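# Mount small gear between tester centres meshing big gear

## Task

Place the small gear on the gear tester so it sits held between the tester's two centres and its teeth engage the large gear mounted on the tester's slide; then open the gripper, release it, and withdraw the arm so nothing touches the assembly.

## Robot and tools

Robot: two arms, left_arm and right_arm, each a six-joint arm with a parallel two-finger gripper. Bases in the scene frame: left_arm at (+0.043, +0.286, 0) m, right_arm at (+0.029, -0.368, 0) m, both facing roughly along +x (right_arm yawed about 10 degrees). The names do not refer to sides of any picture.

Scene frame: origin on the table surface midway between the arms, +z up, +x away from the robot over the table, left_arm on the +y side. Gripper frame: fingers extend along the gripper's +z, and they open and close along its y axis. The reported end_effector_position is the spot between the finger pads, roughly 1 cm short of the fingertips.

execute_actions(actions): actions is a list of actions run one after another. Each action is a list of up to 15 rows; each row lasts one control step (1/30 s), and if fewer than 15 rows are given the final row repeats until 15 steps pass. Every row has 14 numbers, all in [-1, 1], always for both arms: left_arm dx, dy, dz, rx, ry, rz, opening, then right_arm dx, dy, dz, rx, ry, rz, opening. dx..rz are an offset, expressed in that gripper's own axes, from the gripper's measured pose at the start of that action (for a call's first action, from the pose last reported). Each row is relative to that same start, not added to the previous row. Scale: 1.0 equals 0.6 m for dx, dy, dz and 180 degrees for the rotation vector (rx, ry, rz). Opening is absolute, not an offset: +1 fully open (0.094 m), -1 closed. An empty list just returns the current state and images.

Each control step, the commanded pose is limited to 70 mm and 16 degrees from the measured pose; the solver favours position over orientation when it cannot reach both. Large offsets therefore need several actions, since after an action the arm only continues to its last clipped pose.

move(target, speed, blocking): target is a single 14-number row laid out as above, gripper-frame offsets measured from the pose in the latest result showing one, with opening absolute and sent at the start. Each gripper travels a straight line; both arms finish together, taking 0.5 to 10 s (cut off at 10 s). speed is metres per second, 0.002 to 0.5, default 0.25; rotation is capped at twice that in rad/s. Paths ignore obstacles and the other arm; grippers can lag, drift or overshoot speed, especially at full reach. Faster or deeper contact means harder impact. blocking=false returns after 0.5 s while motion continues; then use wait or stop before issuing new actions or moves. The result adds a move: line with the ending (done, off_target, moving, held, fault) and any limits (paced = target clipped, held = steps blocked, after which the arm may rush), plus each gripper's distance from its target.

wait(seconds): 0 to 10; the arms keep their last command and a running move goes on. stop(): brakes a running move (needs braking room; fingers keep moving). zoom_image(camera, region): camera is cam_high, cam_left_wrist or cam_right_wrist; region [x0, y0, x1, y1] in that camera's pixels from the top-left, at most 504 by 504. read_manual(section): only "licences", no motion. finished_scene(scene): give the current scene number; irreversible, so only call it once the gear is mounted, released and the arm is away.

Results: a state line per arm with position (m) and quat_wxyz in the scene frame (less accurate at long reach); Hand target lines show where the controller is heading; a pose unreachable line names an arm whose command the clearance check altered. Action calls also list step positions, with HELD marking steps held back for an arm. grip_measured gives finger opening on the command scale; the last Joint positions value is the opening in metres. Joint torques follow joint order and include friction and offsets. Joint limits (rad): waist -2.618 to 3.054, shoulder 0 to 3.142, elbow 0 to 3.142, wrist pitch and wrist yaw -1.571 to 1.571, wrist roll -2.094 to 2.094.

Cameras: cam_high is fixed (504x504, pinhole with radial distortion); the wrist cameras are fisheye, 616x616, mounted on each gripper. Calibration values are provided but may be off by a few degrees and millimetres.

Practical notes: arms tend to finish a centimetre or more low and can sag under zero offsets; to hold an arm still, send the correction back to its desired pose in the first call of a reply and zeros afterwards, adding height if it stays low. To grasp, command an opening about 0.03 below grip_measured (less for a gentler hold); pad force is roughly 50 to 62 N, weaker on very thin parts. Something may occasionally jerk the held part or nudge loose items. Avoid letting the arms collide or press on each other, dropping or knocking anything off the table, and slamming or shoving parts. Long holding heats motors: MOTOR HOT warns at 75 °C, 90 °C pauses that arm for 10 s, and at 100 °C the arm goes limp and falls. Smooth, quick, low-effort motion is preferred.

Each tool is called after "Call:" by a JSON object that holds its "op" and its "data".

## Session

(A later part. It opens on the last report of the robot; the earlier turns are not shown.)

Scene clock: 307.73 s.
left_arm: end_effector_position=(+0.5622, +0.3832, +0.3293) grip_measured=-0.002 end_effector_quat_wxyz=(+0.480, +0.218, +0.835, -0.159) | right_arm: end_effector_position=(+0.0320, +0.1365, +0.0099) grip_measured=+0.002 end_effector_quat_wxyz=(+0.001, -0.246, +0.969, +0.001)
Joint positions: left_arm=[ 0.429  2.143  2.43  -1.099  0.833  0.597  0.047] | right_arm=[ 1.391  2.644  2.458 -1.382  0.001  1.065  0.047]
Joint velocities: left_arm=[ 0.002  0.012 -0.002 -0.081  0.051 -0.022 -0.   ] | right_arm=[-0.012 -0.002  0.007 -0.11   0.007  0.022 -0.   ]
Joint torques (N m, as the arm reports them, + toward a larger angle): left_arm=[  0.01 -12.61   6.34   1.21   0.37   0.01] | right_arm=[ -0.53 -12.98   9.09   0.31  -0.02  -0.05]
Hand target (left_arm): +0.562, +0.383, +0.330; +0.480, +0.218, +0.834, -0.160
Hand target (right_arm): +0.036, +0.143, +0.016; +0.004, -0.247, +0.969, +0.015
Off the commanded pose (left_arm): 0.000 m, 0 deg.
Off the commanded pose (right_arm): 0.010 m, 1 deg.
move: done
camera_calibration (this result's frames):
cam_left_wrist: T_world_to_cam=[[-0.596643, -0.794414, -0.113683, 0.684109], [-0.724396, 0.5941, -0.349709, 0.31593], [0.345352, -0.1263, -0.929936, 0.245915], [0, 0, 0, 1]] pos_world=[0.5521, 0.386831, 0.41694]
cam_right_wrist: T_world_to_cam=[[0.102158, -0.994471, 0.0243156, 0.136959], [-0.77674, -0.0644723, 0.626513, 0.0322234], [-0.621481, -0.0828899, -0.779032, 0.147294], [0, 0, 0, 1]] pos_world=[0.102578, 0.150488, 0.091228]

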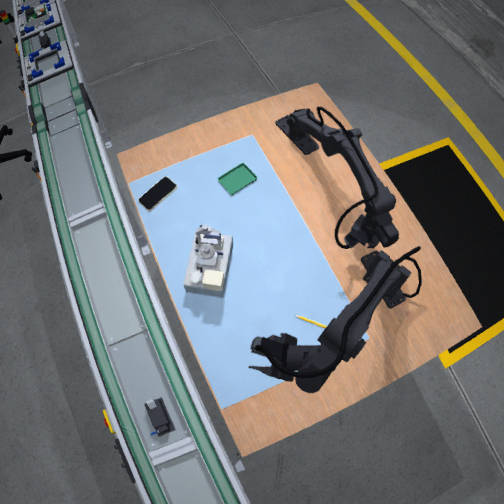

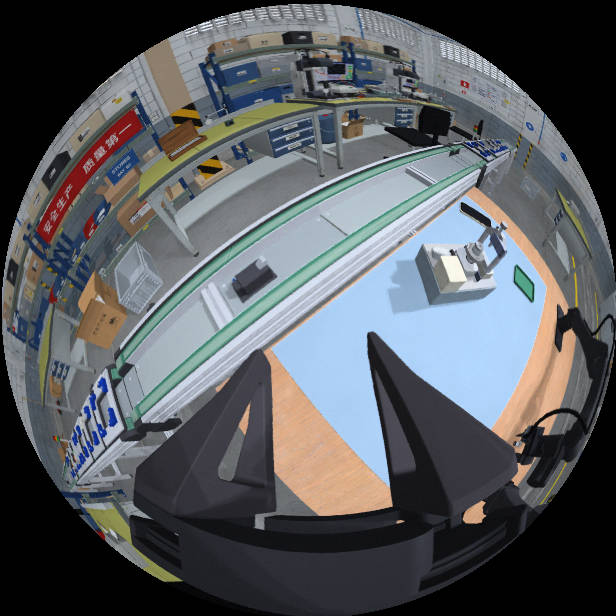

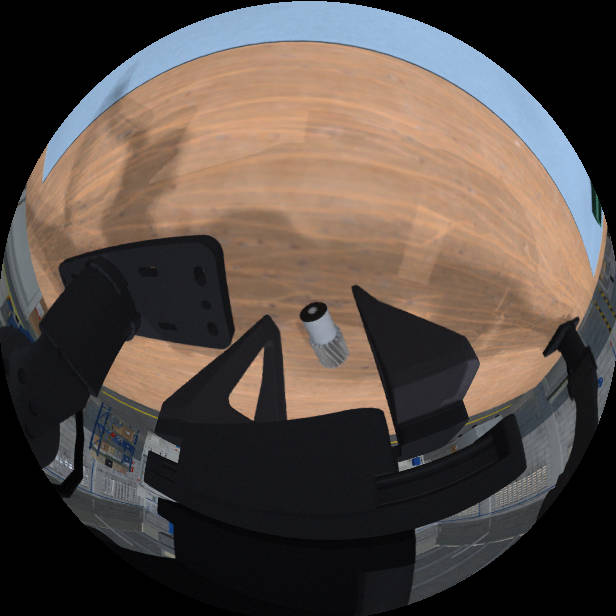

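Call:
{"op": "move", "data": {"target": [0,0,0,0,0,0,0,0,0,0,0,0,0,-0.77]}}

Call:
{"op": "move", "data": {"target": [0,0,0,0,0,0,0,0,-0.05,-0.1,0,0,0,-0.77], "speed": 0.1}}

Call:
{"op": "move", "data": {"target": [0,0,0,0,0,0,0,-0.17,-0.68,-0.1,0,0,-0.133,-0.77]}}

Call:
{"op": "move", "data": {"target": [0,-0.5,0,0,0,0,0.2,-0.2,-0.07,-0.12,0,-0.5,0,-0.77]}}

Scene clock: 315.87 s.
left_arm: end_effector_position=(+0.5622, +0.3836, +0.3290) grip_measured=-0.002 end_effector_quat_wxyz=(+0.480, +0.217, +0.835, -0.158) | right_arm: end_effector_position=(+0.0320, +0.1367, +0.0101) grip_measured=-0.733 end_effector_quat_wxyz=(+0.001, -0.247, +0.969, +0.002)
Joint positions: left_arm=[ 0.429  2.143  2.43  -1.099  0.83   0.597  0.047] | right_arm=[ 1.391  2.644  2.459 -1.382  0.001  1.064  0.013]
Joint velocities: left_arm=[ 0.017  0.012  0.007  0.037  0.022 -0.022  0.   ] | right_arm=[ 0.012 -0.012 -0.007  0.066 -0.022  0.051 -0.001]
Joint torques (N m, as the arm reports them, + toward a larger angle): left_arm=[  0.02 -12.7    6.27   1.22   0.36   0.01] | right_arm=[  0.   -13.5    6.35   0.34   0.     0.02]
Hand target (left_arm): +0.562, +0.383, +0.329; +0.480, +0.218, +0.835, -0.159
Hand target (right_arm): +0.032, +0.136, +0.010; +0.001, -0.246, +0.969, +0.001
Off the commanded pose (left_arm): 0.000 m, 0 deg.
Off the commanded pose (right_arm): 0.000 m, 0 deg.
move: done
camera_calibration (this result's frames):
cam_left_wrist: T_world_to_cam=[[-0.595276, -0.795308, -0.114592, 0.684316], [-0.725772, 0.593381, -0.348072, 0.316179], [0.344822, -0.124031, -0.930438, 0.245292], [0, 0, 0, 1]] pos_world=[0.552249, 0.387051, 0.416699]
cam_right_wrist: T_world_to_cam=[[0.102537, -0.994459, 0.023179, 0.137217], [-0.776722, -0.0654853, 0.62643, 0.0322001], [-0.621441, -0.0822357, -0.779133, 0.147453], [0, 0, 0, 1]] pos_world=[0.102574, 0.150691, 0.0915338]

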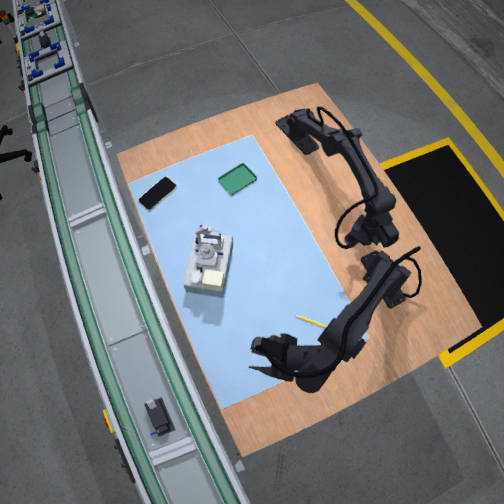

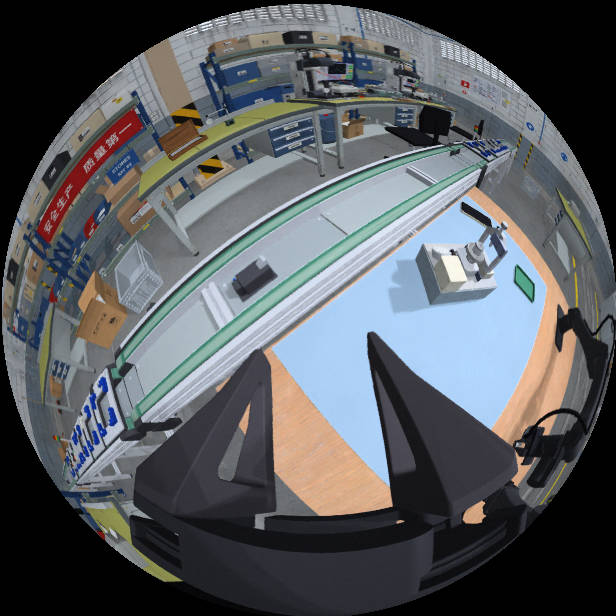

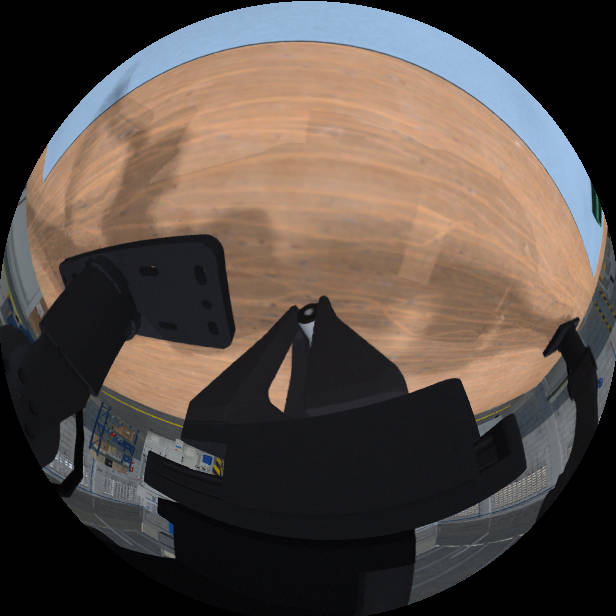

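Scene clock: 316.93 s.
left_arm: end_effector_position=(+0.5623, +0.3840, +0.3288) grip_measured=-0.002 end_effector_quat_wxyz=(+0.479, +0.217, +0.836, -0.157) | right_arm: end_effector_position=(+0.0424, +0.1170, +0.0649) grip_measured=-0.733 end_effector_quat_wxyz=(+0.003, -0.246, +0.969, +0.009)
Joint positions: left_arm=[ 0.429  2.143  2.43  -1.099  0.827  0.597  0.047] | right_arm=[ 1.369  2.495  2.397 -1.453  0.001  1.045  0.013]
Joint velocities: left_arm=[ 0.007  0.017  0.002  0.081  0.051 -0.037  0.   ] | right_arm=[ 0.027  0.007 -0.012 -0.095  0.007 -0.037  0.001]
Joint torques (N m, as the arm reports them, + toward a larger angle): left_arm=[  0.04 -12.73   6.39   1.23   0.39   0.02] | right_arm=[ -0.42 -14.68   4.62   0.22   0.    -0.07]
Hand target (left_arm): +0.562, +0.384, +0.329; +0.480, +0.217, +0.835, -0.158
Hand target (right_arm): +0.046, +0.109, +0.070; +0.001, -0.247, +0.969, +0.002
Off the commanded pose (left_arm): 0.000 m, 0 deg.
Off the commanded pose (right_arm): 0.009 m, 1 deg.
move: done
camera_calibration (this result's frames):
cam_left_wrist: T_world_to_cam=[[-0.593908, -0.796198, -0.115504, 0.684522], [-0.727145, 0.592657, -0.346436, 0.31643], [0.344286, -0.121763, -0.930935, 0.244669], [0, 0, 0, 1]] pos_world=[0.552397, 0.387273, 0.416459]
cam_right_wrist: T_world_to_cam=[[0.100251, -0.994929, 0.00808239, 0.116387], [-0.777208, -0.073236, 0.624968, 0.0056826], [-0.621207, -0.0689353, -0.780609, 0.193494], [0, 0, 0, 1]] pos_world=[0.112949, 0.129552, 0.146551]

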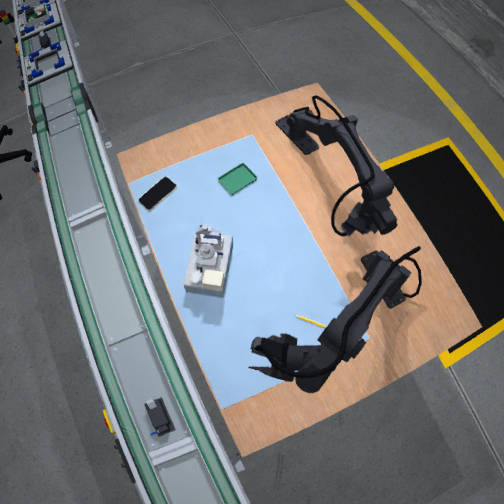

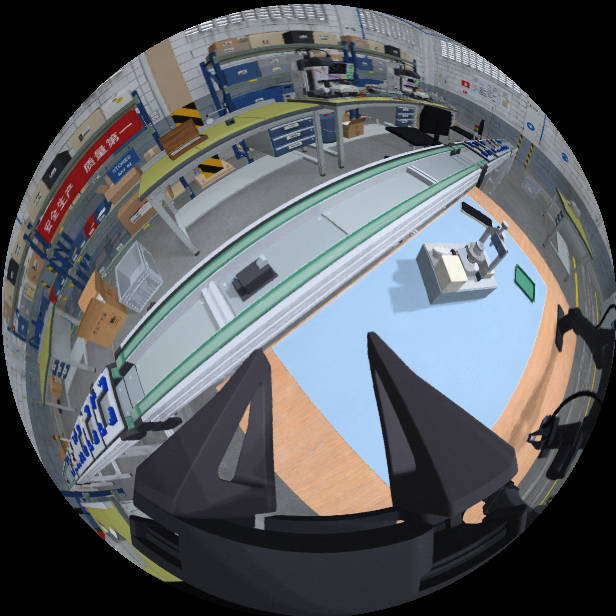

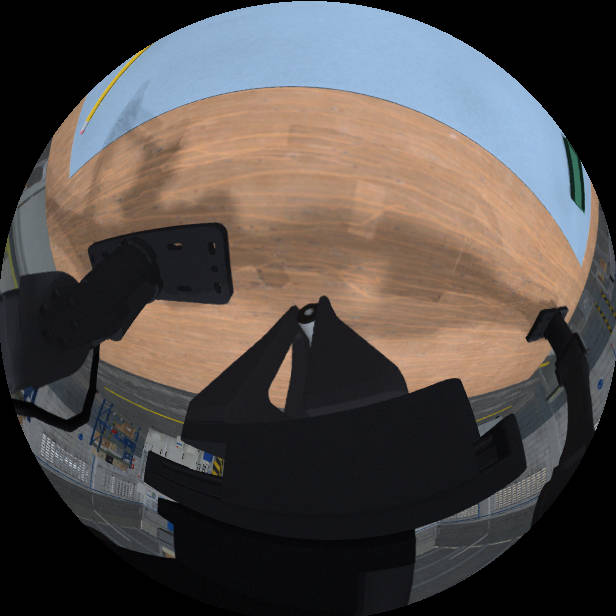

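Scene clock: 319.33 s.
left_arm: end_effector_position=(+0.5624, +0.3843, +0.3286) grip_measured=-0.002 end_effector_quat_wxyz=(+0.479, +0.217, +0.836, -0.156) | right_arm: end_effector_position=(+0.3166, -0.1995, +0.1060) grip_measured=-0.733 end_effector_quat_wxyz=(-0.010, -0.434, +0.901, +0.016)
Joint positions: left_arm=[ 0.429  2.143  2.43  -1.099  0.825  0.597  0.047] | right_arm=[ 0.337  1.827  1.508 -1.271 -0.033 -0.39   0.013]
Joint velocities: left_arm=[-0.007 -0.002 -0.022  0.037 -0.022  0.022 -0.003] | right_arm=[-0.002  0.002 -0.007  0.007 -0.022  0.007 -0.   ]
Joint torques (N m, as the arm reports them, + toward a larger angle): left_arm=[  0.   -12.66   6.42   1.24   0.4    0.02] | right_arm=[ 0.34 -7.39  9.06  0.15 -0.14 -0.07]
Hand target (left_arm): +0.562, +0.384, +0.329; +0.479, +0.217, +0.836, -0.157
Hand target (right_arm): +0.321, -0.194, +0.114; +0.000, -0.441, +0.897, +0.022
Off the commanded pose (left_arm): 0.000 m, 0 deg.
Off the commanded pose (right_arm): 0.017 m, 2 deg.
move: off_target (right_arm)
camera_calibration (this result's frames):
cam_left_wrist: T_world_to_cam=[[-0.592735, -0.796958, -0.116288, 0.684697], [-0.72832, 0.592032, -0.345034, 0.316645], [0.343824, -0.119819, -0.931359, 0.244135], [0, 0, 0, 1]] pos_world=[0.552524, 0.387463, 0.416253]
cam_right_wrist: T_world_to_cam=[[0.481582, -0.876382, -0.00581285, -0.321915], [-0.670121, -0.372498, 0.642015, 0.0745891], [-0.564815, -0.305287, -0.76667, 0.30763], [0, 0, 0, 1]] pos_world=[0.378766, -0.160421, 0.186092]

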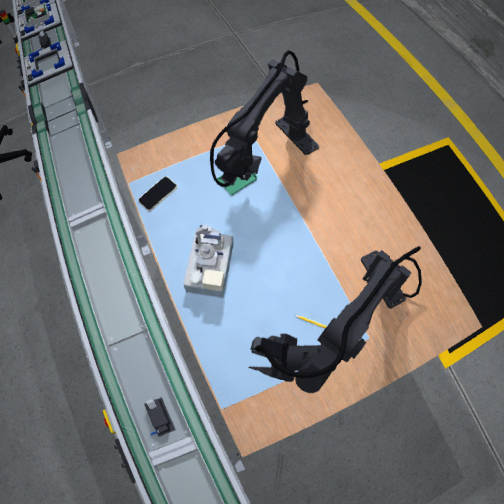

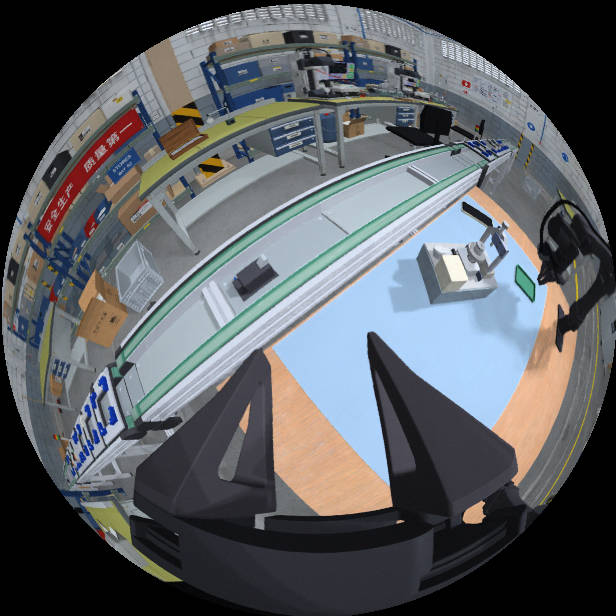

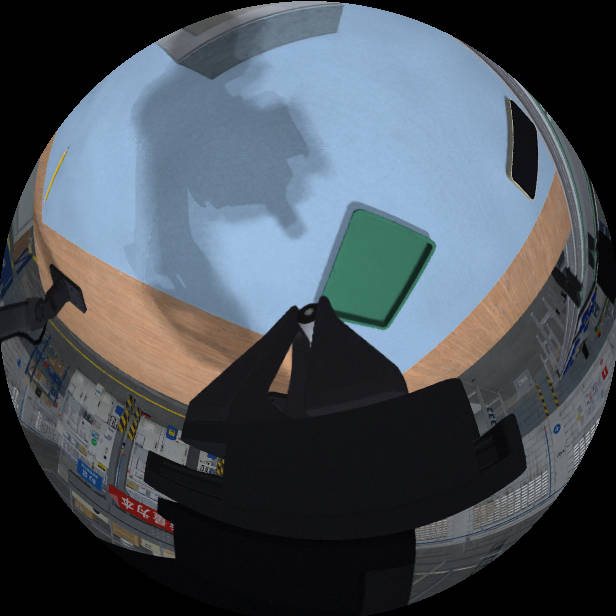

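Scene clock: 323.30 s.
left_arm: end_effector_position=(+0.4090, +0.1303, +0.3350) grip_measured=+0.198 end_effector_quat_wxyz=(+0.474, +0.220, +0.839, -0.149) | right_arm: end_effector_position=(+0.4316, -0.1317, +0.1810) grip_measured=-0.733 end_effector_quat_wxyz=(+0.634, -0.301, +0.639, +0.314)
Joint positions: left_arm=[-0.314  1.305  1.422 -0.661  0.22   0.082  0.056] | right_arm=[ 0.145  1.792  0.665  1.129 -0.582  0.02   0.013]
Joint velocities: left_arm=[-0.007  0.002 -0.012 -0.037 -0.051 -0.022 -0.001] | right_arm=[-0.007  0.007 -0.027  0.022  0.037  0.037 -0.   ]
Joint torques (N m, as the arm reports them, + toward a larger angle): left_arm=[-0.66 -7.06  5.81  1.77  0.03 -0.09] | right_arm=[ 0.05 -6.    4.69  2.12 -0.02  0.1 ]
Hand target (left_arm): +0.405, +0.129, +0.337; +0.479, +0.219, +0.836, -0.151
Hand target (right_arm): +0.429, -0.132, +0.174; +0.630, -0.298, +0.643, +0.317
Off the commanded pose (left_arm): 0.010 m, 1 deg.
Off the commanded pose (right_arm): 0.007 m, 1 deg.
move: done
camera_calibration (this result's frames):
cam_left_wrist: T_world_to_cam=[[-0.593084, -0.795133, -0.126546, 0.395411], [-0.730834, 0.597607, -0.329769, 0.352726], [0.337835, -0.103097, -0.935542, 0.274077], [0, 0, 0, 1]] pos_world=[0.399704, 0.131869, 0.422766]
cam_right_wrist: T_world_to_cam=[[0.699251, -0.590324, -0.403194, -0.30181], [-0.647981, -0.28517, -0.706257, 0.374745], [0.301941, 0.755113, -0.581924, 0.182903], [0, 0, 0, 1]] pos_world=[0.398642, -0.209412, 0.249414]

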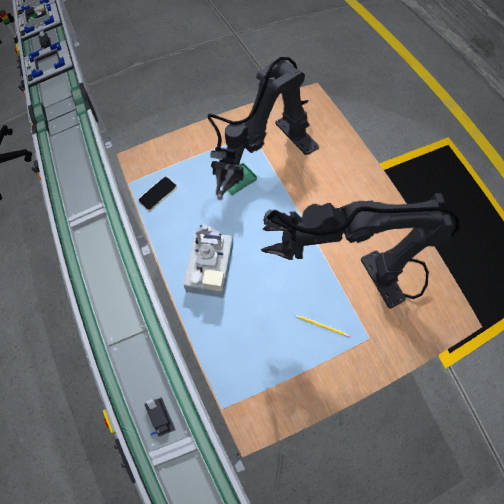

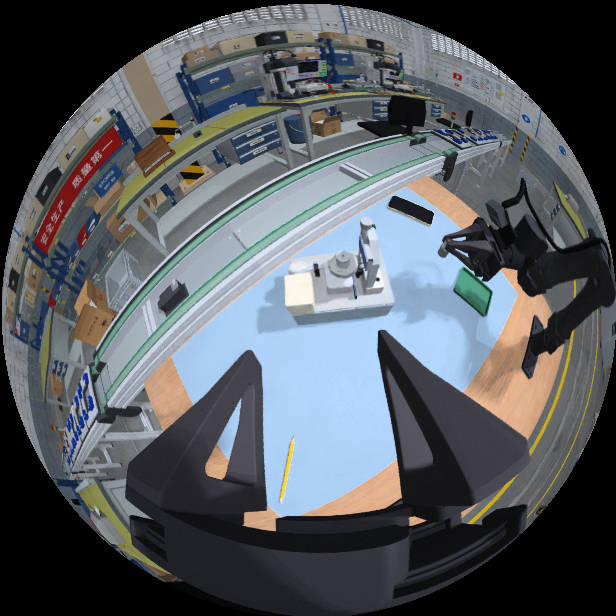

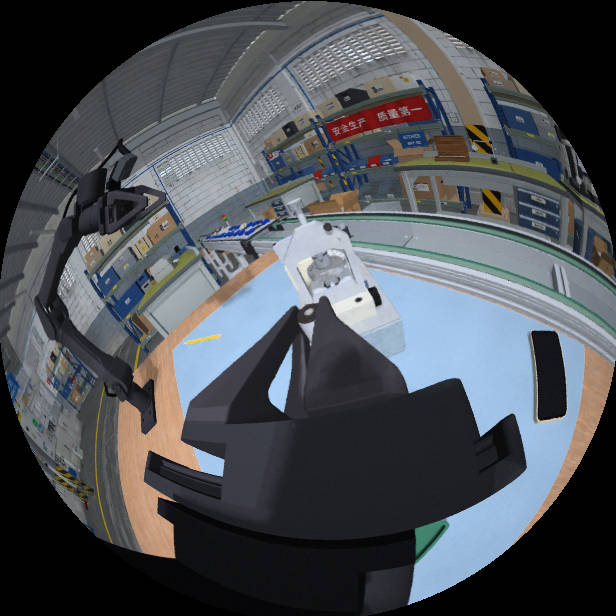

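Call:
{"op": "move", "data": {"target": [0.017,-0.127,0.353,0,-0.06,0,0.2,0.023,-0.003,0.188,0,-0.015,-0.01,-0.77], "speed": 0.12}}

Scene clock: 333.73 s.
left_arm: end_effector_position=(+0.5138, -0.0247, +0.2051) grip_measured=+0.198 end_effector_quat_wxyz=(+0.535, +0.213, +0.802, -0.163) | right_arm: end_effector_position=(+0.4985, -0.0513, +0.1560) grip_measured=-0.733 end_effector_quat_wxyz=(+0.641, -0.302, +0.633, +0.312)
Joint positions: left_arm=[-0.604  1.85   1.312  0.152 -0.039 -0.052  0.056] | right_arm=[ 0.284  2.142  1.055  1.105 -0.443  0.016  0.013]
Joint velocities: left_arm=[-0.017  0.007  0.002  0.007 -0.022 -0.051 -0.   ] | right_arm=[-0.002  0.002 -0.012  0.007  0.051 -0.022 -0.001]
Joint torques (N m, as the arm reports them, + toward a larger angle): left_arm=[ -0.56 -11.26  10.48   1.88  -0.06  -0.07] | right_arm=[ 0.67 -9.65  8.81  1.97  0.13 -0.08]
Hand target (left_arm): +0.518, -0.030, +0.224; +0.552, +0.206, +0.790, -0.170
Hand target (right_arm): +0.503, -0.045, +0.169; +0.654, -0.305, +0.620, +0.309
Off the commanded pose (left_arm): 0.019 m, 3 deg.
Off the commanded pose (right_arm): 0.014 m, 2 deg.
move: off_target (left_arm, right_arm)
camera_calibration (this result's frames):
cam_left_wrist: T_world_to_cam=[[-0.574119, -0.8053, -0.147915, 0.312236], [-0.680772, 0.56987, -0.460214, 0.479429], [0.454903, -0.163522, -0.875399, 0.0271963], [0, 0, 0, 1]] pos_world=[0.49327, -0.0173213, 0.290632]
cam_right_wrist: T_world_to_cam=[[0.706482, -0.588521, -0.393099, -0.316283], [-0.635006, -0.281868, -0.719248, 0.419082], [0.31249, 0.757756, -0.572849, 0.0809653], [0, 0, 0, 1]] pos_world=[0.464267, -0.129365, 0.223475]

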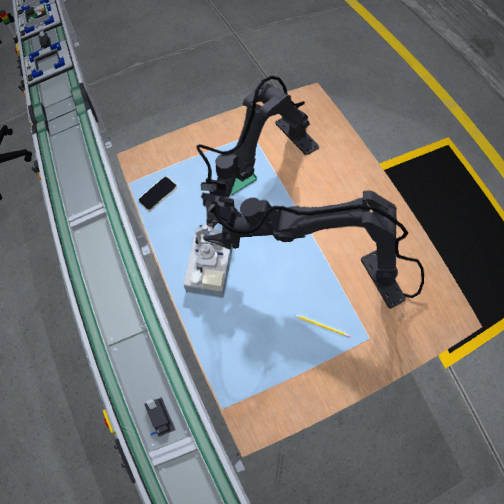

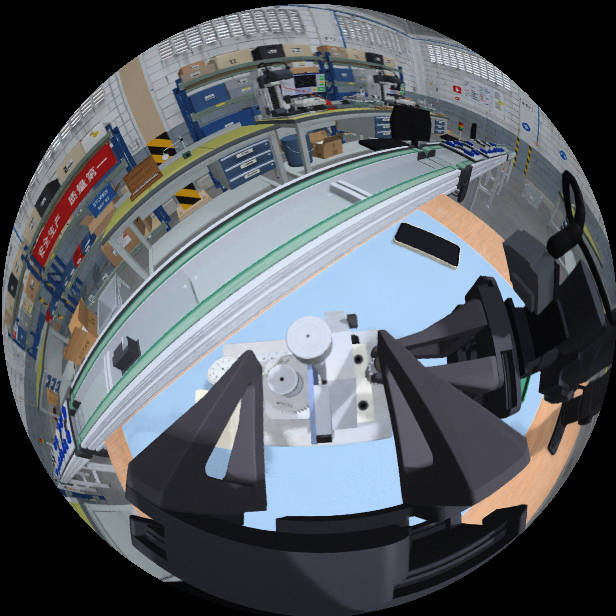

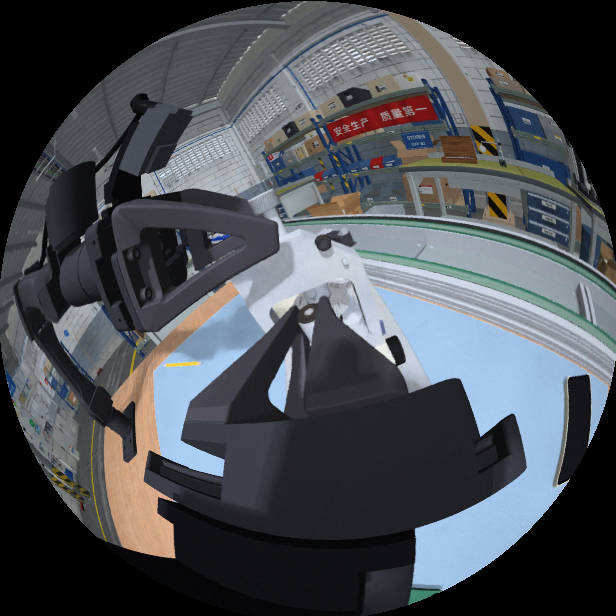

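Call:
{"op": "execute_actions", "data": {"actions": [[[-0.052,-0.003,0.003,0,-0.02,0,0.2,0,0,0,0,0,0,-0.77]],[[-0.03,0,0,0,-0.02,0,-0.76,0,0,0,0,0,0,-0.77]],[[-0.07,0,-0.03,0,-0.03,0,-0.76,0,0,0,0,0,0,-0.77]],[[-0.11,0,-0.045,0,-0.04,0,-0.76,0,0,0,0,0,0,-0.77]],[[-0.11,0,-0.05,0,-0.04,0,-0.76,0,0,0,0,0,0,-0.77]],[[-0.11,0,-0.05,0,-0.04,0,-0.76,0,0,0,0,0,0,-0.77]],[[-0.11,0,-0.05,0,-0.04,0,-0.76,0,0,0,0,0,0,-0.77]],[[-0.11,0,-0.05,0,-0.04,0,-0.76,-0.02,0.002,0.035,0,-0.01,0,-0.77]]]}}

Scene clock: 347.67 s.
left_arm: end_effector_position=(+0.5201, -0.0287, +0.2390) grip_measured=-0.696 end_effector_quat_wxyz=(+0.561, +0.206, +0.783, -0.172) | right_arm: end_effector_position=(+0.5052, -0.0406, +0.1567) grip_measured=-0.733 end_effector_quat_wxyz=(+0.641, -0.301, +0.632, +0.315)
Joint positions: left_arm=[-0.604  1.838  1.37   0.152 -0.041 -0.052  0.014] | right_arm=[ 0.3    2.17   1.109  1.082 -0.429  0.021  0.013]
Joint velocities: left_arm=[ 0.007  0.007  0.012 -0.022  0.022 -0.066  0.001] | right_arm=[ 0.017  0.002 -0.007 -0.007  0.022 -0.051 -0.001]
Joint torques (N m, as the arm reports them, + toward a larger angle): left_arm=[  0.13 -20.02  11.61   1.65  -0.05   0.02] | right_arm=[ 0.6  -9.86  8.89  1.98  0.08  0.08]
Hand target (left_arm): +0.513, -0.022, +0.309; +0.609, +0.195, +0.746, -0.185
Hand target (right_arm): +0.510, -0.035, +0.169; +0.651, -0.297, +0.623, +0.317
Off the commanded pose (left_arm): 0.072 m, 7 deg.
Off the commanded pose (right_arm): 0.014 m, 2 deg.
Step readings (end_effector_position; steps 1 to 15: 1st action; 16 to 30: 2nd action; 31 to 45: 3rd action; 46 to 60: 4th action; 61 to 75: 5th action; 76 to 90: 6th action; 91 to 105: 7th action; 106 to 120: 8th action):
0: left_arm (+0.5138, -0.0246, +0.2051) | right_arm (+0.4985, -0.0514, +0.1560)
1: left_arm (+0.5143, -0.0250, +0.2059) | right_arm (+0.4985, -0.0514, +0.1560)
2: left_arm (+0.5155, -0.0258, +0.2077) | right_arm (+0.4985, -0.0514, +0.1560)
4: left_arm (+0.5176, -0.0273, +0.2125) | right_arm (+0.4985, -0.0514, +0.1560)
8: left_arm (+0.5195, -0.0285, +0.2192) | right_arm (+0.4985, -0.0514, +0.1560)
15: left_arm (+0.5197, -0.0286, +0.2198) | right_arm (+0.4985, -0.0514, +0.1560)
16: left_arm (+0.5200, -0.0288, +0.2208) | right_arm (+0.4985, -0.0514, +0.1560)
17: left_arm (+0.5204, -0.0291, +0.2221) | right_arm (+0.4985, -0.0514, +0.1560)
19: left_arm (+0.5211, -0.0294, +0.2244) | right_arm (+0.4985, -0.0514, +0.1560)
23: left_arm (+0.5213, -0.0295, +0.2249) | right_arm (+0.4985, -0.0514, +0.1560)
30: left_arm (+0.5213, -0.0295, +0.2249) | right_arm (+0.4985, -0.0514, +0.1560)
31: left_arm (+0.5210, -0.0293, +0.2261) | right_arm (+0.4985, -0.0514, +0.1560)
32: left_arm (+0.5208, -0.0291, +0.2262) | right_arm (+0.4985, -0.0514, +0.1560)
34: left_arm (+0.5208, -0.0291, +0.2262) | right_arm (+0.4985, -0.0514, +0.1560)
38: left_arm (+0.5208, -0.0291, +0.2262) | right_arm (+0.4985, -0.0514, +0.1560)
45: left_arm (+0.5208, -0.0291, +0.2262) | right_arm (+0.4985, -0.0514, +0.1560)
46: left_arm (+0.5204, -0.0289, +0.2273) | right_arm (+0.4985, -0.0514, +0.1560)
47: left_arm (+0.5204, -0.0289, +0.2285) | right_arm (+0.4985, -0.0514, +0.1560)
49: left_arm (+0.5204, -0.0289, +0.2329) | right_arm (+0.4985, -0.0514, +0.1560)
53: left_arm (+0.5204, -0.0289, +0.2356) | right_arm (+0.4985, -0.0514, +0.1560)
60: left_arm (+0.5204, -0.0289, +0.2356) | right_arm (+0.4985, -0.0514, +0.1560)
61: left_arm (+0.5202, -0.0287, +0.2363) | right_arm (+0.4985, -0.0514, +0.1560)
62: left_arm (+0.5201, -0.0287, +0.2367) | right_arm (+0.4985, -0.0514, +0.1560)
64: left_arm (+0.5201, -0.0287, +0.2384) | right_arm (+0.4985, -0.0514, +0.1560)
68: left_arm (+0.5201, -0.0287, +0.2391) | right_arm (+0.4985, -0.0514, +0.1560)
75: left_arm (+0.5201, -0.0287, +0.2391) | right_arm (+0.4985, -0.0514, +0.1560)
76: left_arm (+0.5201, -0.0287, +0.2390) | right_arm (+0.4985, -0.0514, +0.1560)
77: left_arm (+0.5201, -0.0287, +0.2390) | right_arm (+0.4985, -0.0514, +0.1560)
79: left_arm (+0.5201, -0.0287, +0.2390) | right_arm (+0.4985, -0.0514, +0.1560)
83: left_arm (+0.5201, -0.0287, +0.2390) | right_arm (+0.4985, -0.0514, +0.1560)
90: left_arm (+0.5201, -0.0287, +0.2390) | right_arm (+0.4985, -0.0514, +0.1560)
91: left_arm (+0.5201, -0.0287, +0.2390) | right_arm (+0.4985, -0.0514, +0.1560)
92: left_arm (+0.5201, -0.0287, +0.2390) | right_arm (+0.4985, -0.0514, +0.1560)
94: left_arm (+0.5201, -0.0287, +0.2390) | right_arm (+0.4985, -0.0514, +0.1560)
98: left_arm (+0.5201, -0.0287, +0.2390) | right_arm (+0.4985, -0.0514, +0.1560)
105: left_arm (+0.5201, -0.0287, +0.2390) | right_arm (+0.4985, -0.0514, +0.1560)
106: left_arm (+0.5201, -0.0287, +0.2390) | right_arm (+0.4997, -0.0506, +0.1562)
107: left_arm (+0.5201, -0.0287, +0.2390) | right_arm (+0.5019, -0.0485, +0.1569)
109: left_arm (+0.5201, -0.0287, +0.2390) | right_arm (+0.5049, -0.0446, +0.1580)
113: left_arm (+0.5201, -0.0287, +0.2390) | right_arm (+0.5049, -0.0406, +0.1582)
120: end_effector_position above
camera_calibration (this result's frames):
cam_left_wrist: T_world_to_cam=[[-0.564423, -0.811831, -0.14952, 0.312841], [-0.653441, 0.55008, -0.520025, 0.501136], [0.504421, -0.195812, -0.840962, 0.0184798], [0, 0, 0, 1]] pos_world=[0.494716, -0.0180719, 0.32292]
cam_right_wrist: T_world_to_cam=[[0.706677, -0.585493, -0.397247, -0.313767], [-0.635929, -0.279475, -0.719366, 0.427421], [0.310163, 0.760981, -0.56983, 0.0719677], [0, 0, 0, 1]] pos_world=[0.47122, -0.119021, 0.223838]

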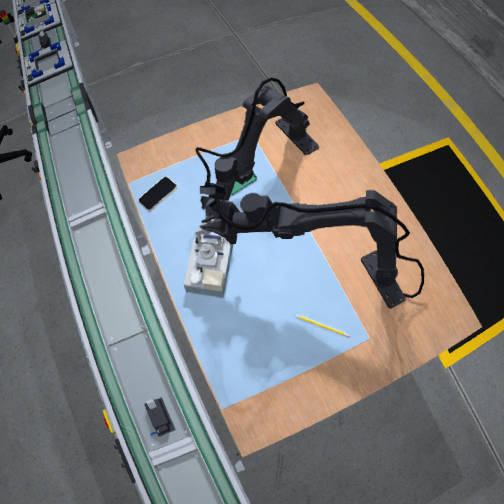

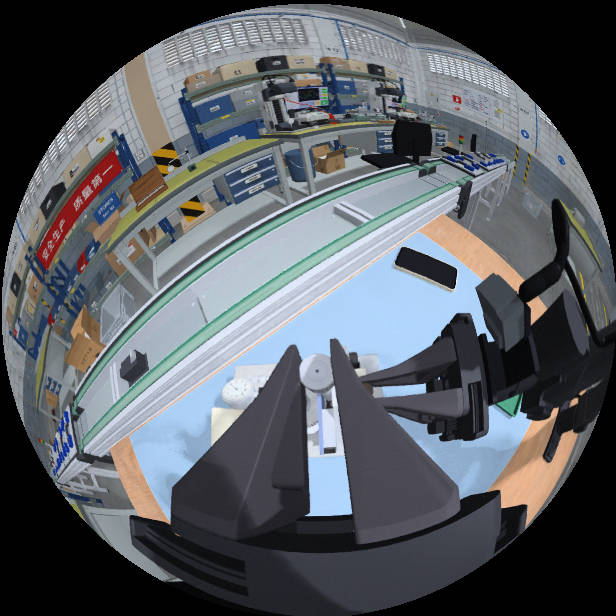

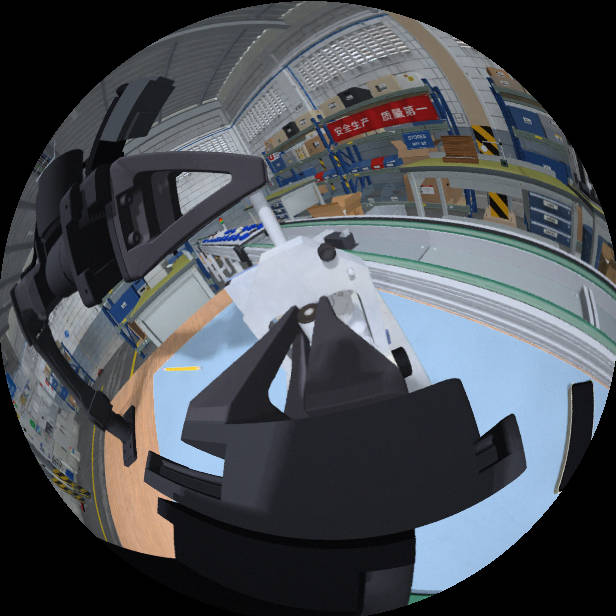

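Call:
{"op": "execute_actions", "data": {"actions": [[[-0.1,0,-0.035,0,-0.04,0,-0.76,-0.012,-0.004,0.03,0,-0.008,-0.01,-0.77]],[[-0.1,0,-0.035,0,-0.04,0,-0.76,-0.026,0,0.03,0,-0.012,0,-0.77]]]}}

Scene clock: 355.63 s.
left_arm: end_effector_position=(+0.5202, -0.0286, +0.2392) grip_measured=-0.696 end_effector_quat_wxyz=(+0.562, +0.206, +0.783, -0.171) | right_arm: end_effector_position=(+0.5059, -0.0396, +0.1570) grip_measured=-0.733 end_effector_quat_wxyz=(+0.642, -0.307, +0.624, +0.321)
Joint positions: left_arm=[-0.604  1.838  1.37   0.152 -0.042 -0.052  0.014] | right_arm=[ 0.294  2.186  1.121  1.1   -0.456  0.022  0.013]
Joint velocities: left_arm=[ 0.002  0.002 -0.002 -0.037 -0.022  0.007 -0.001] | right_arm=[-0.002  0.002  0.012  0.022  0.007  0.037  0.   ]
Joint torques (N m, as the arm reports them, + toward a larger angle): left_arm=[  0.07 -17.61  11.6    1.93  -0.06   0.08] | right_arm=[ 1.34 -8.98 11.29  1.8   0.26  0.11]
Hand target (left_arm): +0.517, -0.025, +0.301; +0.609, +0.195, +0.746, -0.185
Hand target (right_arm): +0.514, -0.027, +0.173; +0.655, -0.303, +0.612, +0.323
Off the commanded pose (left_arm): 0.064 m, 7 deg.
Off the commanded pose (right_arm): 0.023 m, 2 deg.
Step readings (end_effector_position; steps 1 to 15: 1st action; 16 to 30: 2nd action):
0: left_arm (+0.5201, -0.0287, +0.2390) | right_arm (+0.5053, -0.0407, +0.1565)
1: left_arm (+0.5202, -0.0286, +0.2391) | right_arm (+0.5059, -0.0400, +0.1564)
2: left_arm (+0.5201, -0.0286, +0.2391) | right_arm (+0.5058, -0.0398, +0.1564)
4: left_arm (+0.5202, -0.0286, +0.2392) | right_arm (+0.5059, -0.0398, +0.1564)
8: left_arm (+0.5202, -0.0286, +0.2392) | right_arm (+0.5059, -0.0397, +0.1565)
15: left_arm (+0.5202, -0.0286, +0.2392) | right_arm (+0.5059, -0.0398, +0.1563)
16: left_arm (+0.5202, -0.0286, +0.2392) | right_arm (+0.5059, -0.0396, +0.1567)
17: left_arm (+0.5202, -0.0286, +0.2392) | right_arm (+0.5058, -0.0396, +0.1569)
19: left_arm (+0.5202, -0.0286, +0.2392) | right_arm (+0.5059, -0.0396, +0.1570)
23: left_arm (+0.5202, -0.0286, +0.2392) | right_arm (+0.5059, -0.0396, +0.1570)
30: end_effector_position above
camera_calibration (this result's frames):
cam_left_wrist: T_world_to_cam=[[-0.56372, -0.812275, -0.149762, 0.312683], [-0.653443, 0.549485, -0.520653, 0.501398], [0.505205, -0.195642, -0.840531, 0.0180815], [0, 0, 0, 1]] pos_world=[0.494765, -0.0179886, 0.32308]
cam_right_wrist: T_world_to_cam=[[0.723327, -0.568693, -0.391646, -0.322171], [-0.621048, -0.28788, -0.728989, 0.422008], [0.301824, 0.770528, -0.561417, 0.0744613], [0, 0, 0, 1]] pos_world=[0.472648, -0.119103, 0.223266]

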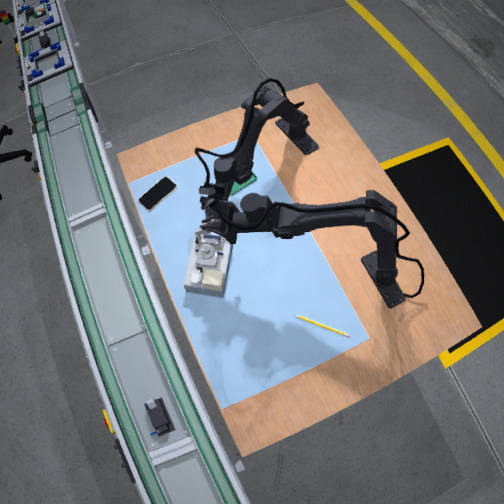

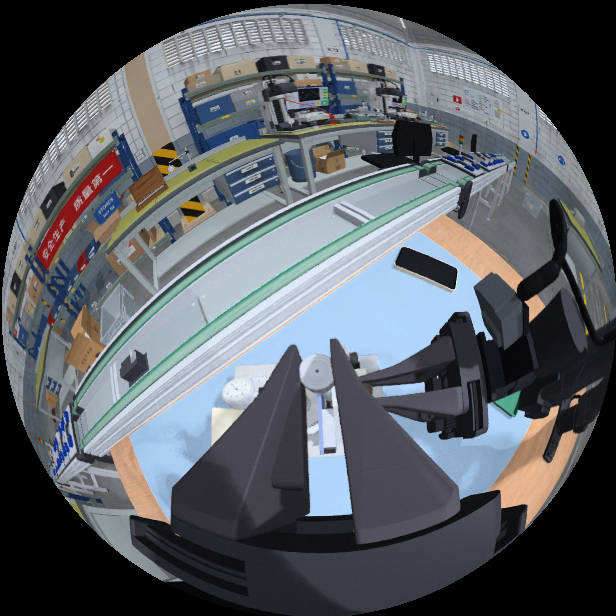

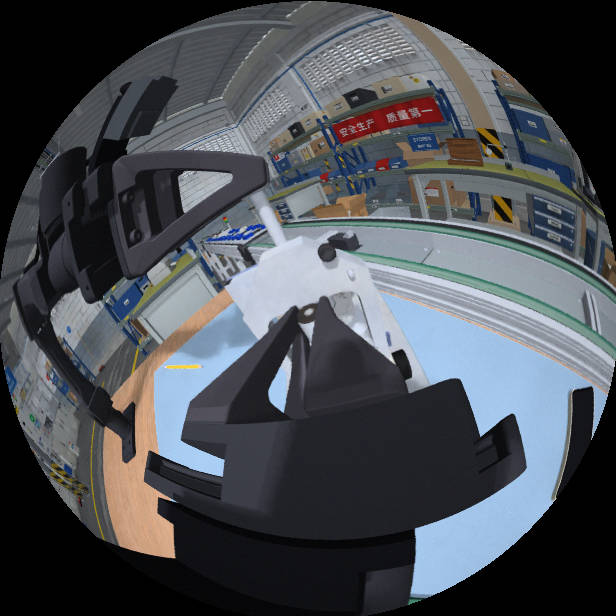

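Repeat the earlier back-down-forward recipe.

Call:
{"op": "execute_actions", "data": {"actions": [[[-0.1,0,-0.035,0,-0.04,0,-0.76,0.024,-0.008,-0.015,0,0.012,0,-0.77]],[[-0.1,0,-0.035,0,-0.04,0,-0.76,-0.043,0.0,0.03,0,-0.015,0,-0.77]]]}}

Scene clock: 362.87 s.
left_arm: end_effector_position=(+0.5202, -0.0286, +0.2392) grip_measured=-0.696 end_effector_quat_wxyz=(+0.562, +0.206, +0.783, -0.172) | right_arm: end_effector_position=(+0.5114, -0.0396, +0.1526) grip_measured=-0.733 end_effector_quat_wxyz=(+0.629, -0.305, +0.638, +0.322)
Joint positions: left_arm=[-0.604  1.838  1.37   0.152 -0.041 -0.052  0.014] | right_arm=[ 0.289  2.188  1.145  1.042 -0.458  0.028  0.013]
Joint velocities: left_arm=[-0.012 -0.002 -0.017 -0.051  0.007  0.066  0.001] | right_arm=[-0.032  0.007 -0.002  0.022  0.007  0.022 -0.001]
Joint torques (N m, as the arm reports them, + toward a larger angle): left_arm=[  0.   -17.65  11.55   1.96  -0.04   0.06] | right_arm=[  0.89 -10.7    9.35   2.19   0.11   0.11]
Hand target (left_arm): +0.517, -0.025, +0.301; +0.609, +0.195, +0.746, -0.185
Hand target (right_arm): +0.515, -0.032, +0.176; +0.650, -0.302, +0.617, +0.326
Off the commanded pose (left_arm): 0.064 m, 7 deg.
Off the commanded pose (right_arm): 0.025 m, 3 deg.
Step readings (end_effector_position; steps 1 to 15: 1st action; 16 to 30: 2nd action):
0: left_arm (+0.5202, -0.0286, +0.2392) | right_arm (+0.5059, -0.0396, +0.1570)
1: left_arm (+0.5202, -0.0286, +0.2392) | right_arm (+0.5058, -0.0411, +0.1555)
2: left_arm (+0.5202, -0.0286, +0.2392) | right_arm (+0.5058, -0.0417, +0.1548)
4: left_arm (+0.5202, -0.0286, +0.2392) | right_arm (+0.5059, -0.0435, +0.1517)
8: left_arm (+0.5202, -0.0286, +0.2392) | right_arm (+0.5062, -0.0447, +0.1496)
15: left_arm (+0.5202, -0.0286, +0.2392) | right_arm (+0.5059, -0.0445, +0.1495)
16: left_arm (+0.5202, -0.0286, +0.2392) | right_arm (+0.5065, -0.0438, +0.1503)
17: left_arm (+0.5202, -0.0286, +0.2392) | right_arm (+0.5081, -0.0430, +0.1514)
19: left_arm (+0.5201, -0.0287, +0.2392) | right_arm (+0.5100, -0.0409, +0.1537)
23: left_arm (+0.5202, -0.0286, +0.2392) | right_arm (+0.5111, -0.0399, +0.1527)
30: end_effector_position above
camera_calibration (this result's frames):
cam_left_wrist: T_world_to_cam=[[-0.564025, -0.812085, -0.149645, 0.312751], [-0.653278, 0.549671, -0.520663, 0.501328], [0.505078, -0.195907, -0.840545, 0.0181496], [0, 0, 0, 1]] pos_world=[0.494739, -0.0180289, 0.32308]
cam_right_wrist: T_world_to_cam=[[0.707532, -0.575079, -0.41071, -0.317123], [-0.647629, -0.295082, -0.702498, 0.431474], [0.282799, 0.763028, -0.581217, 0.0827632], [0, 0, 0, 1]] pos_world=[0.480405, -0.118201, 0.220967]

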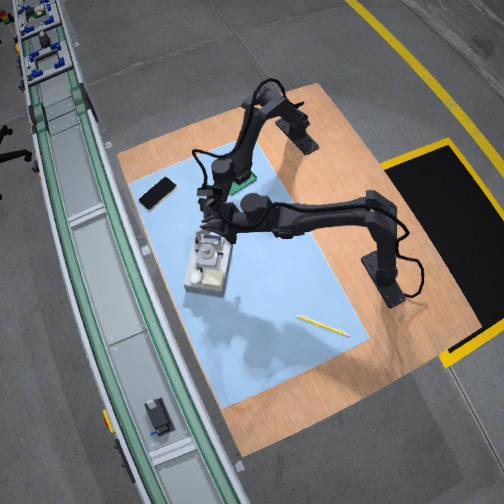

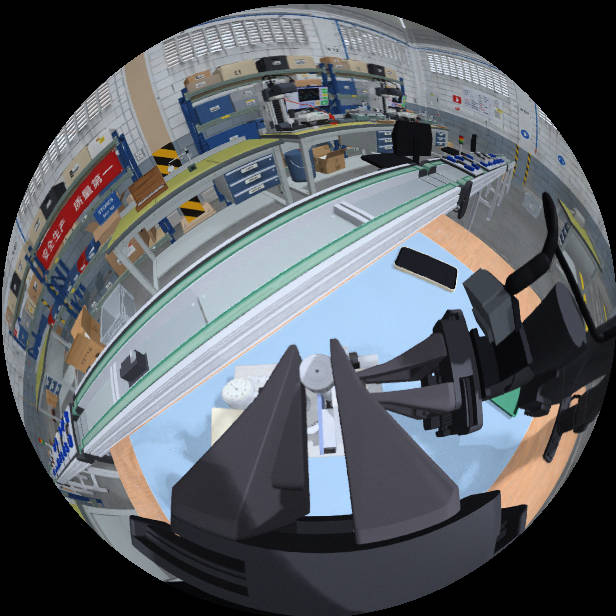

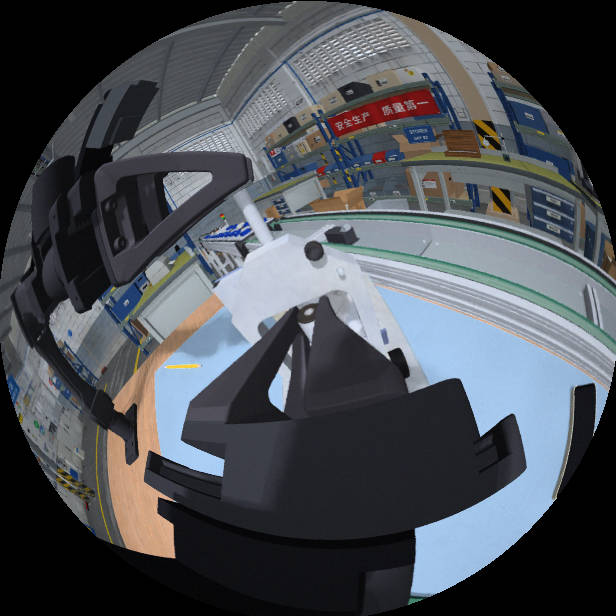

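Call:
{"op": "execute_actions", "data": {"actions": [[[-0.1,0,-0.035,0,-0.04,0,-0.76,-0.026,0.005,0.038,0,-0.015,-0.015,-0.77]]]}}

Scene clock: 367.90 s.
left_arm: end_effector_position=(+0.5202, -0.0286, +0.2392) grip_measured=-0.696 end_effector_quat_wxyz=(+0.562, +0.206, +0.783, -0.172) | right_arm: end_effector_position=(+0.5169, -0.0275, +0.1478) grip_measured=-0.733 end_effector_quat_wxyz=(+0.630, -0.310, +0.637, +0.318)
Joint positions: left_arm=[-0.604  1.838  1.37   0.152 -0.041 -0.052  0.014] | right_arm=[ 0.308  2.227  1.197  1.026 -0.441  0.012  0.013]
Joint velocities: left_arm=[ 0.007 -0.007  0.012 -0.051 -0.022 -0.066 -0.   ] | right_arm=[-0.007  0.012  0.002  0.066 -0.007 -0.066  0.   ]
Joint torques (N m, as the arm reports them, + toward a larger angle): left_arm=[  0.12 -17.75  11.5    1.91  -0.05   0.08] | right_arm=[  0.77 -11.01   9.52   2.11   0.13  -0.08]
Hand target (left_arm): +0.517, -0.025, +0.301; +0.609, +0.195, +0.746, -0.185
Hand target (right_arm): +0.522, -0.021, +0.169; +0.652, -0.312, +0.616, +0.314
Off the commanded pose (left_arm): 0.064 m, 7 deg.
Off the commanded pose (right_arm): 0.023 m, 3 deg.
Step readings (end_effector_position):
0: left_arm (+0.5202, -0.0286, +0.2392) | right_arm (+0.5114, -0.0396, +0.1526)
1: left_arm (+0.5202, -0.0286, +0.2392) | right_arm (+0.5123, -0.0384, +0.1520)
2: left_arm (+0.5202, -0.0286, +0.2392) | right_arm (+0.5147, -0.0368, +0.1511)
4: left_arm (+0.5202, -0.0286, +0.2392) | right_arm (+0.5172, -0.0321, +0.1491)
8: left_arm (+0.5202, -0.0286, +0.2392) | right_arm (+0.5169, -0.0275, +0.1479)
15: end_effector_position above
camera_calibration (this result's frames):
cam_left_wrist: T_world_to_cam=[[-0.564025, -0.812085, -0.149645, 0.312751], [-0.653278, 0.549671, -0.520663, 0.501328], [0.505078, -0.195907, -0.840545, 0.0181496], [0, 0, 0, 1]] pos_world=[0.494739, -0.0180289, 0.32308]
cam_right_wrist: T_world_to_cam=[[0.712222, -0.578451, -0.397661, -0.320461], [-0.640556, -0.303873, -0.70523, 0.431751], [0.287103, 0.757005, -0.586955, 0.0676129], [0, 0, 0, 1]] pos_world=[0.485388, -0.105357, 0.216735]

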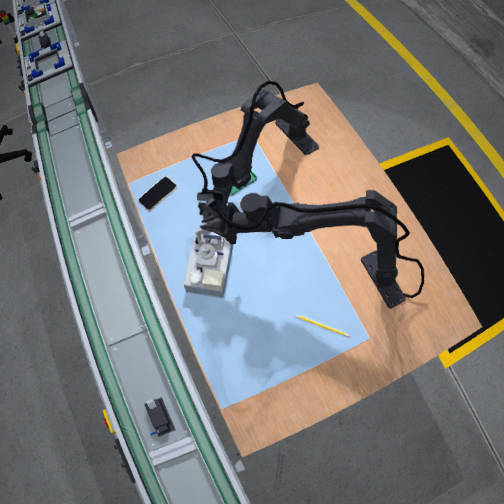

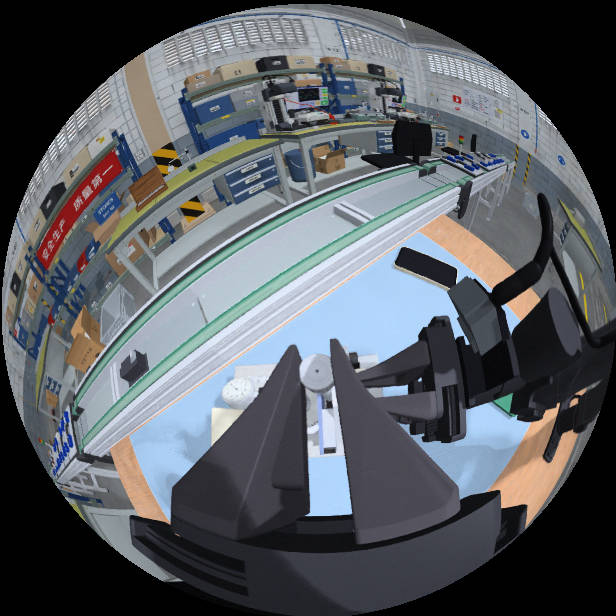

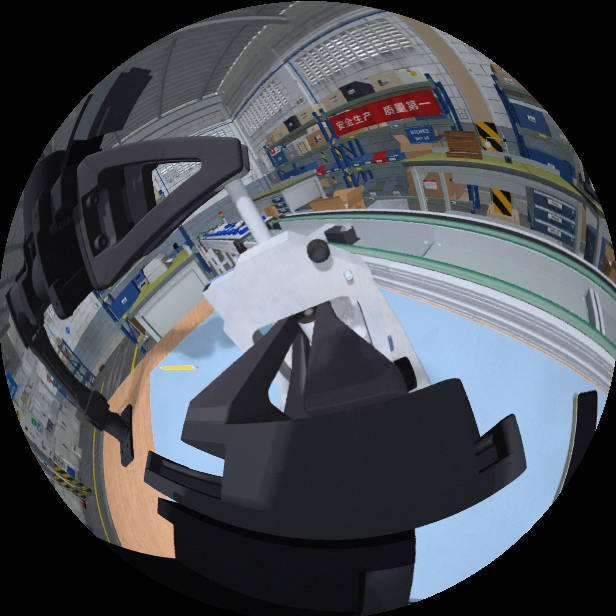

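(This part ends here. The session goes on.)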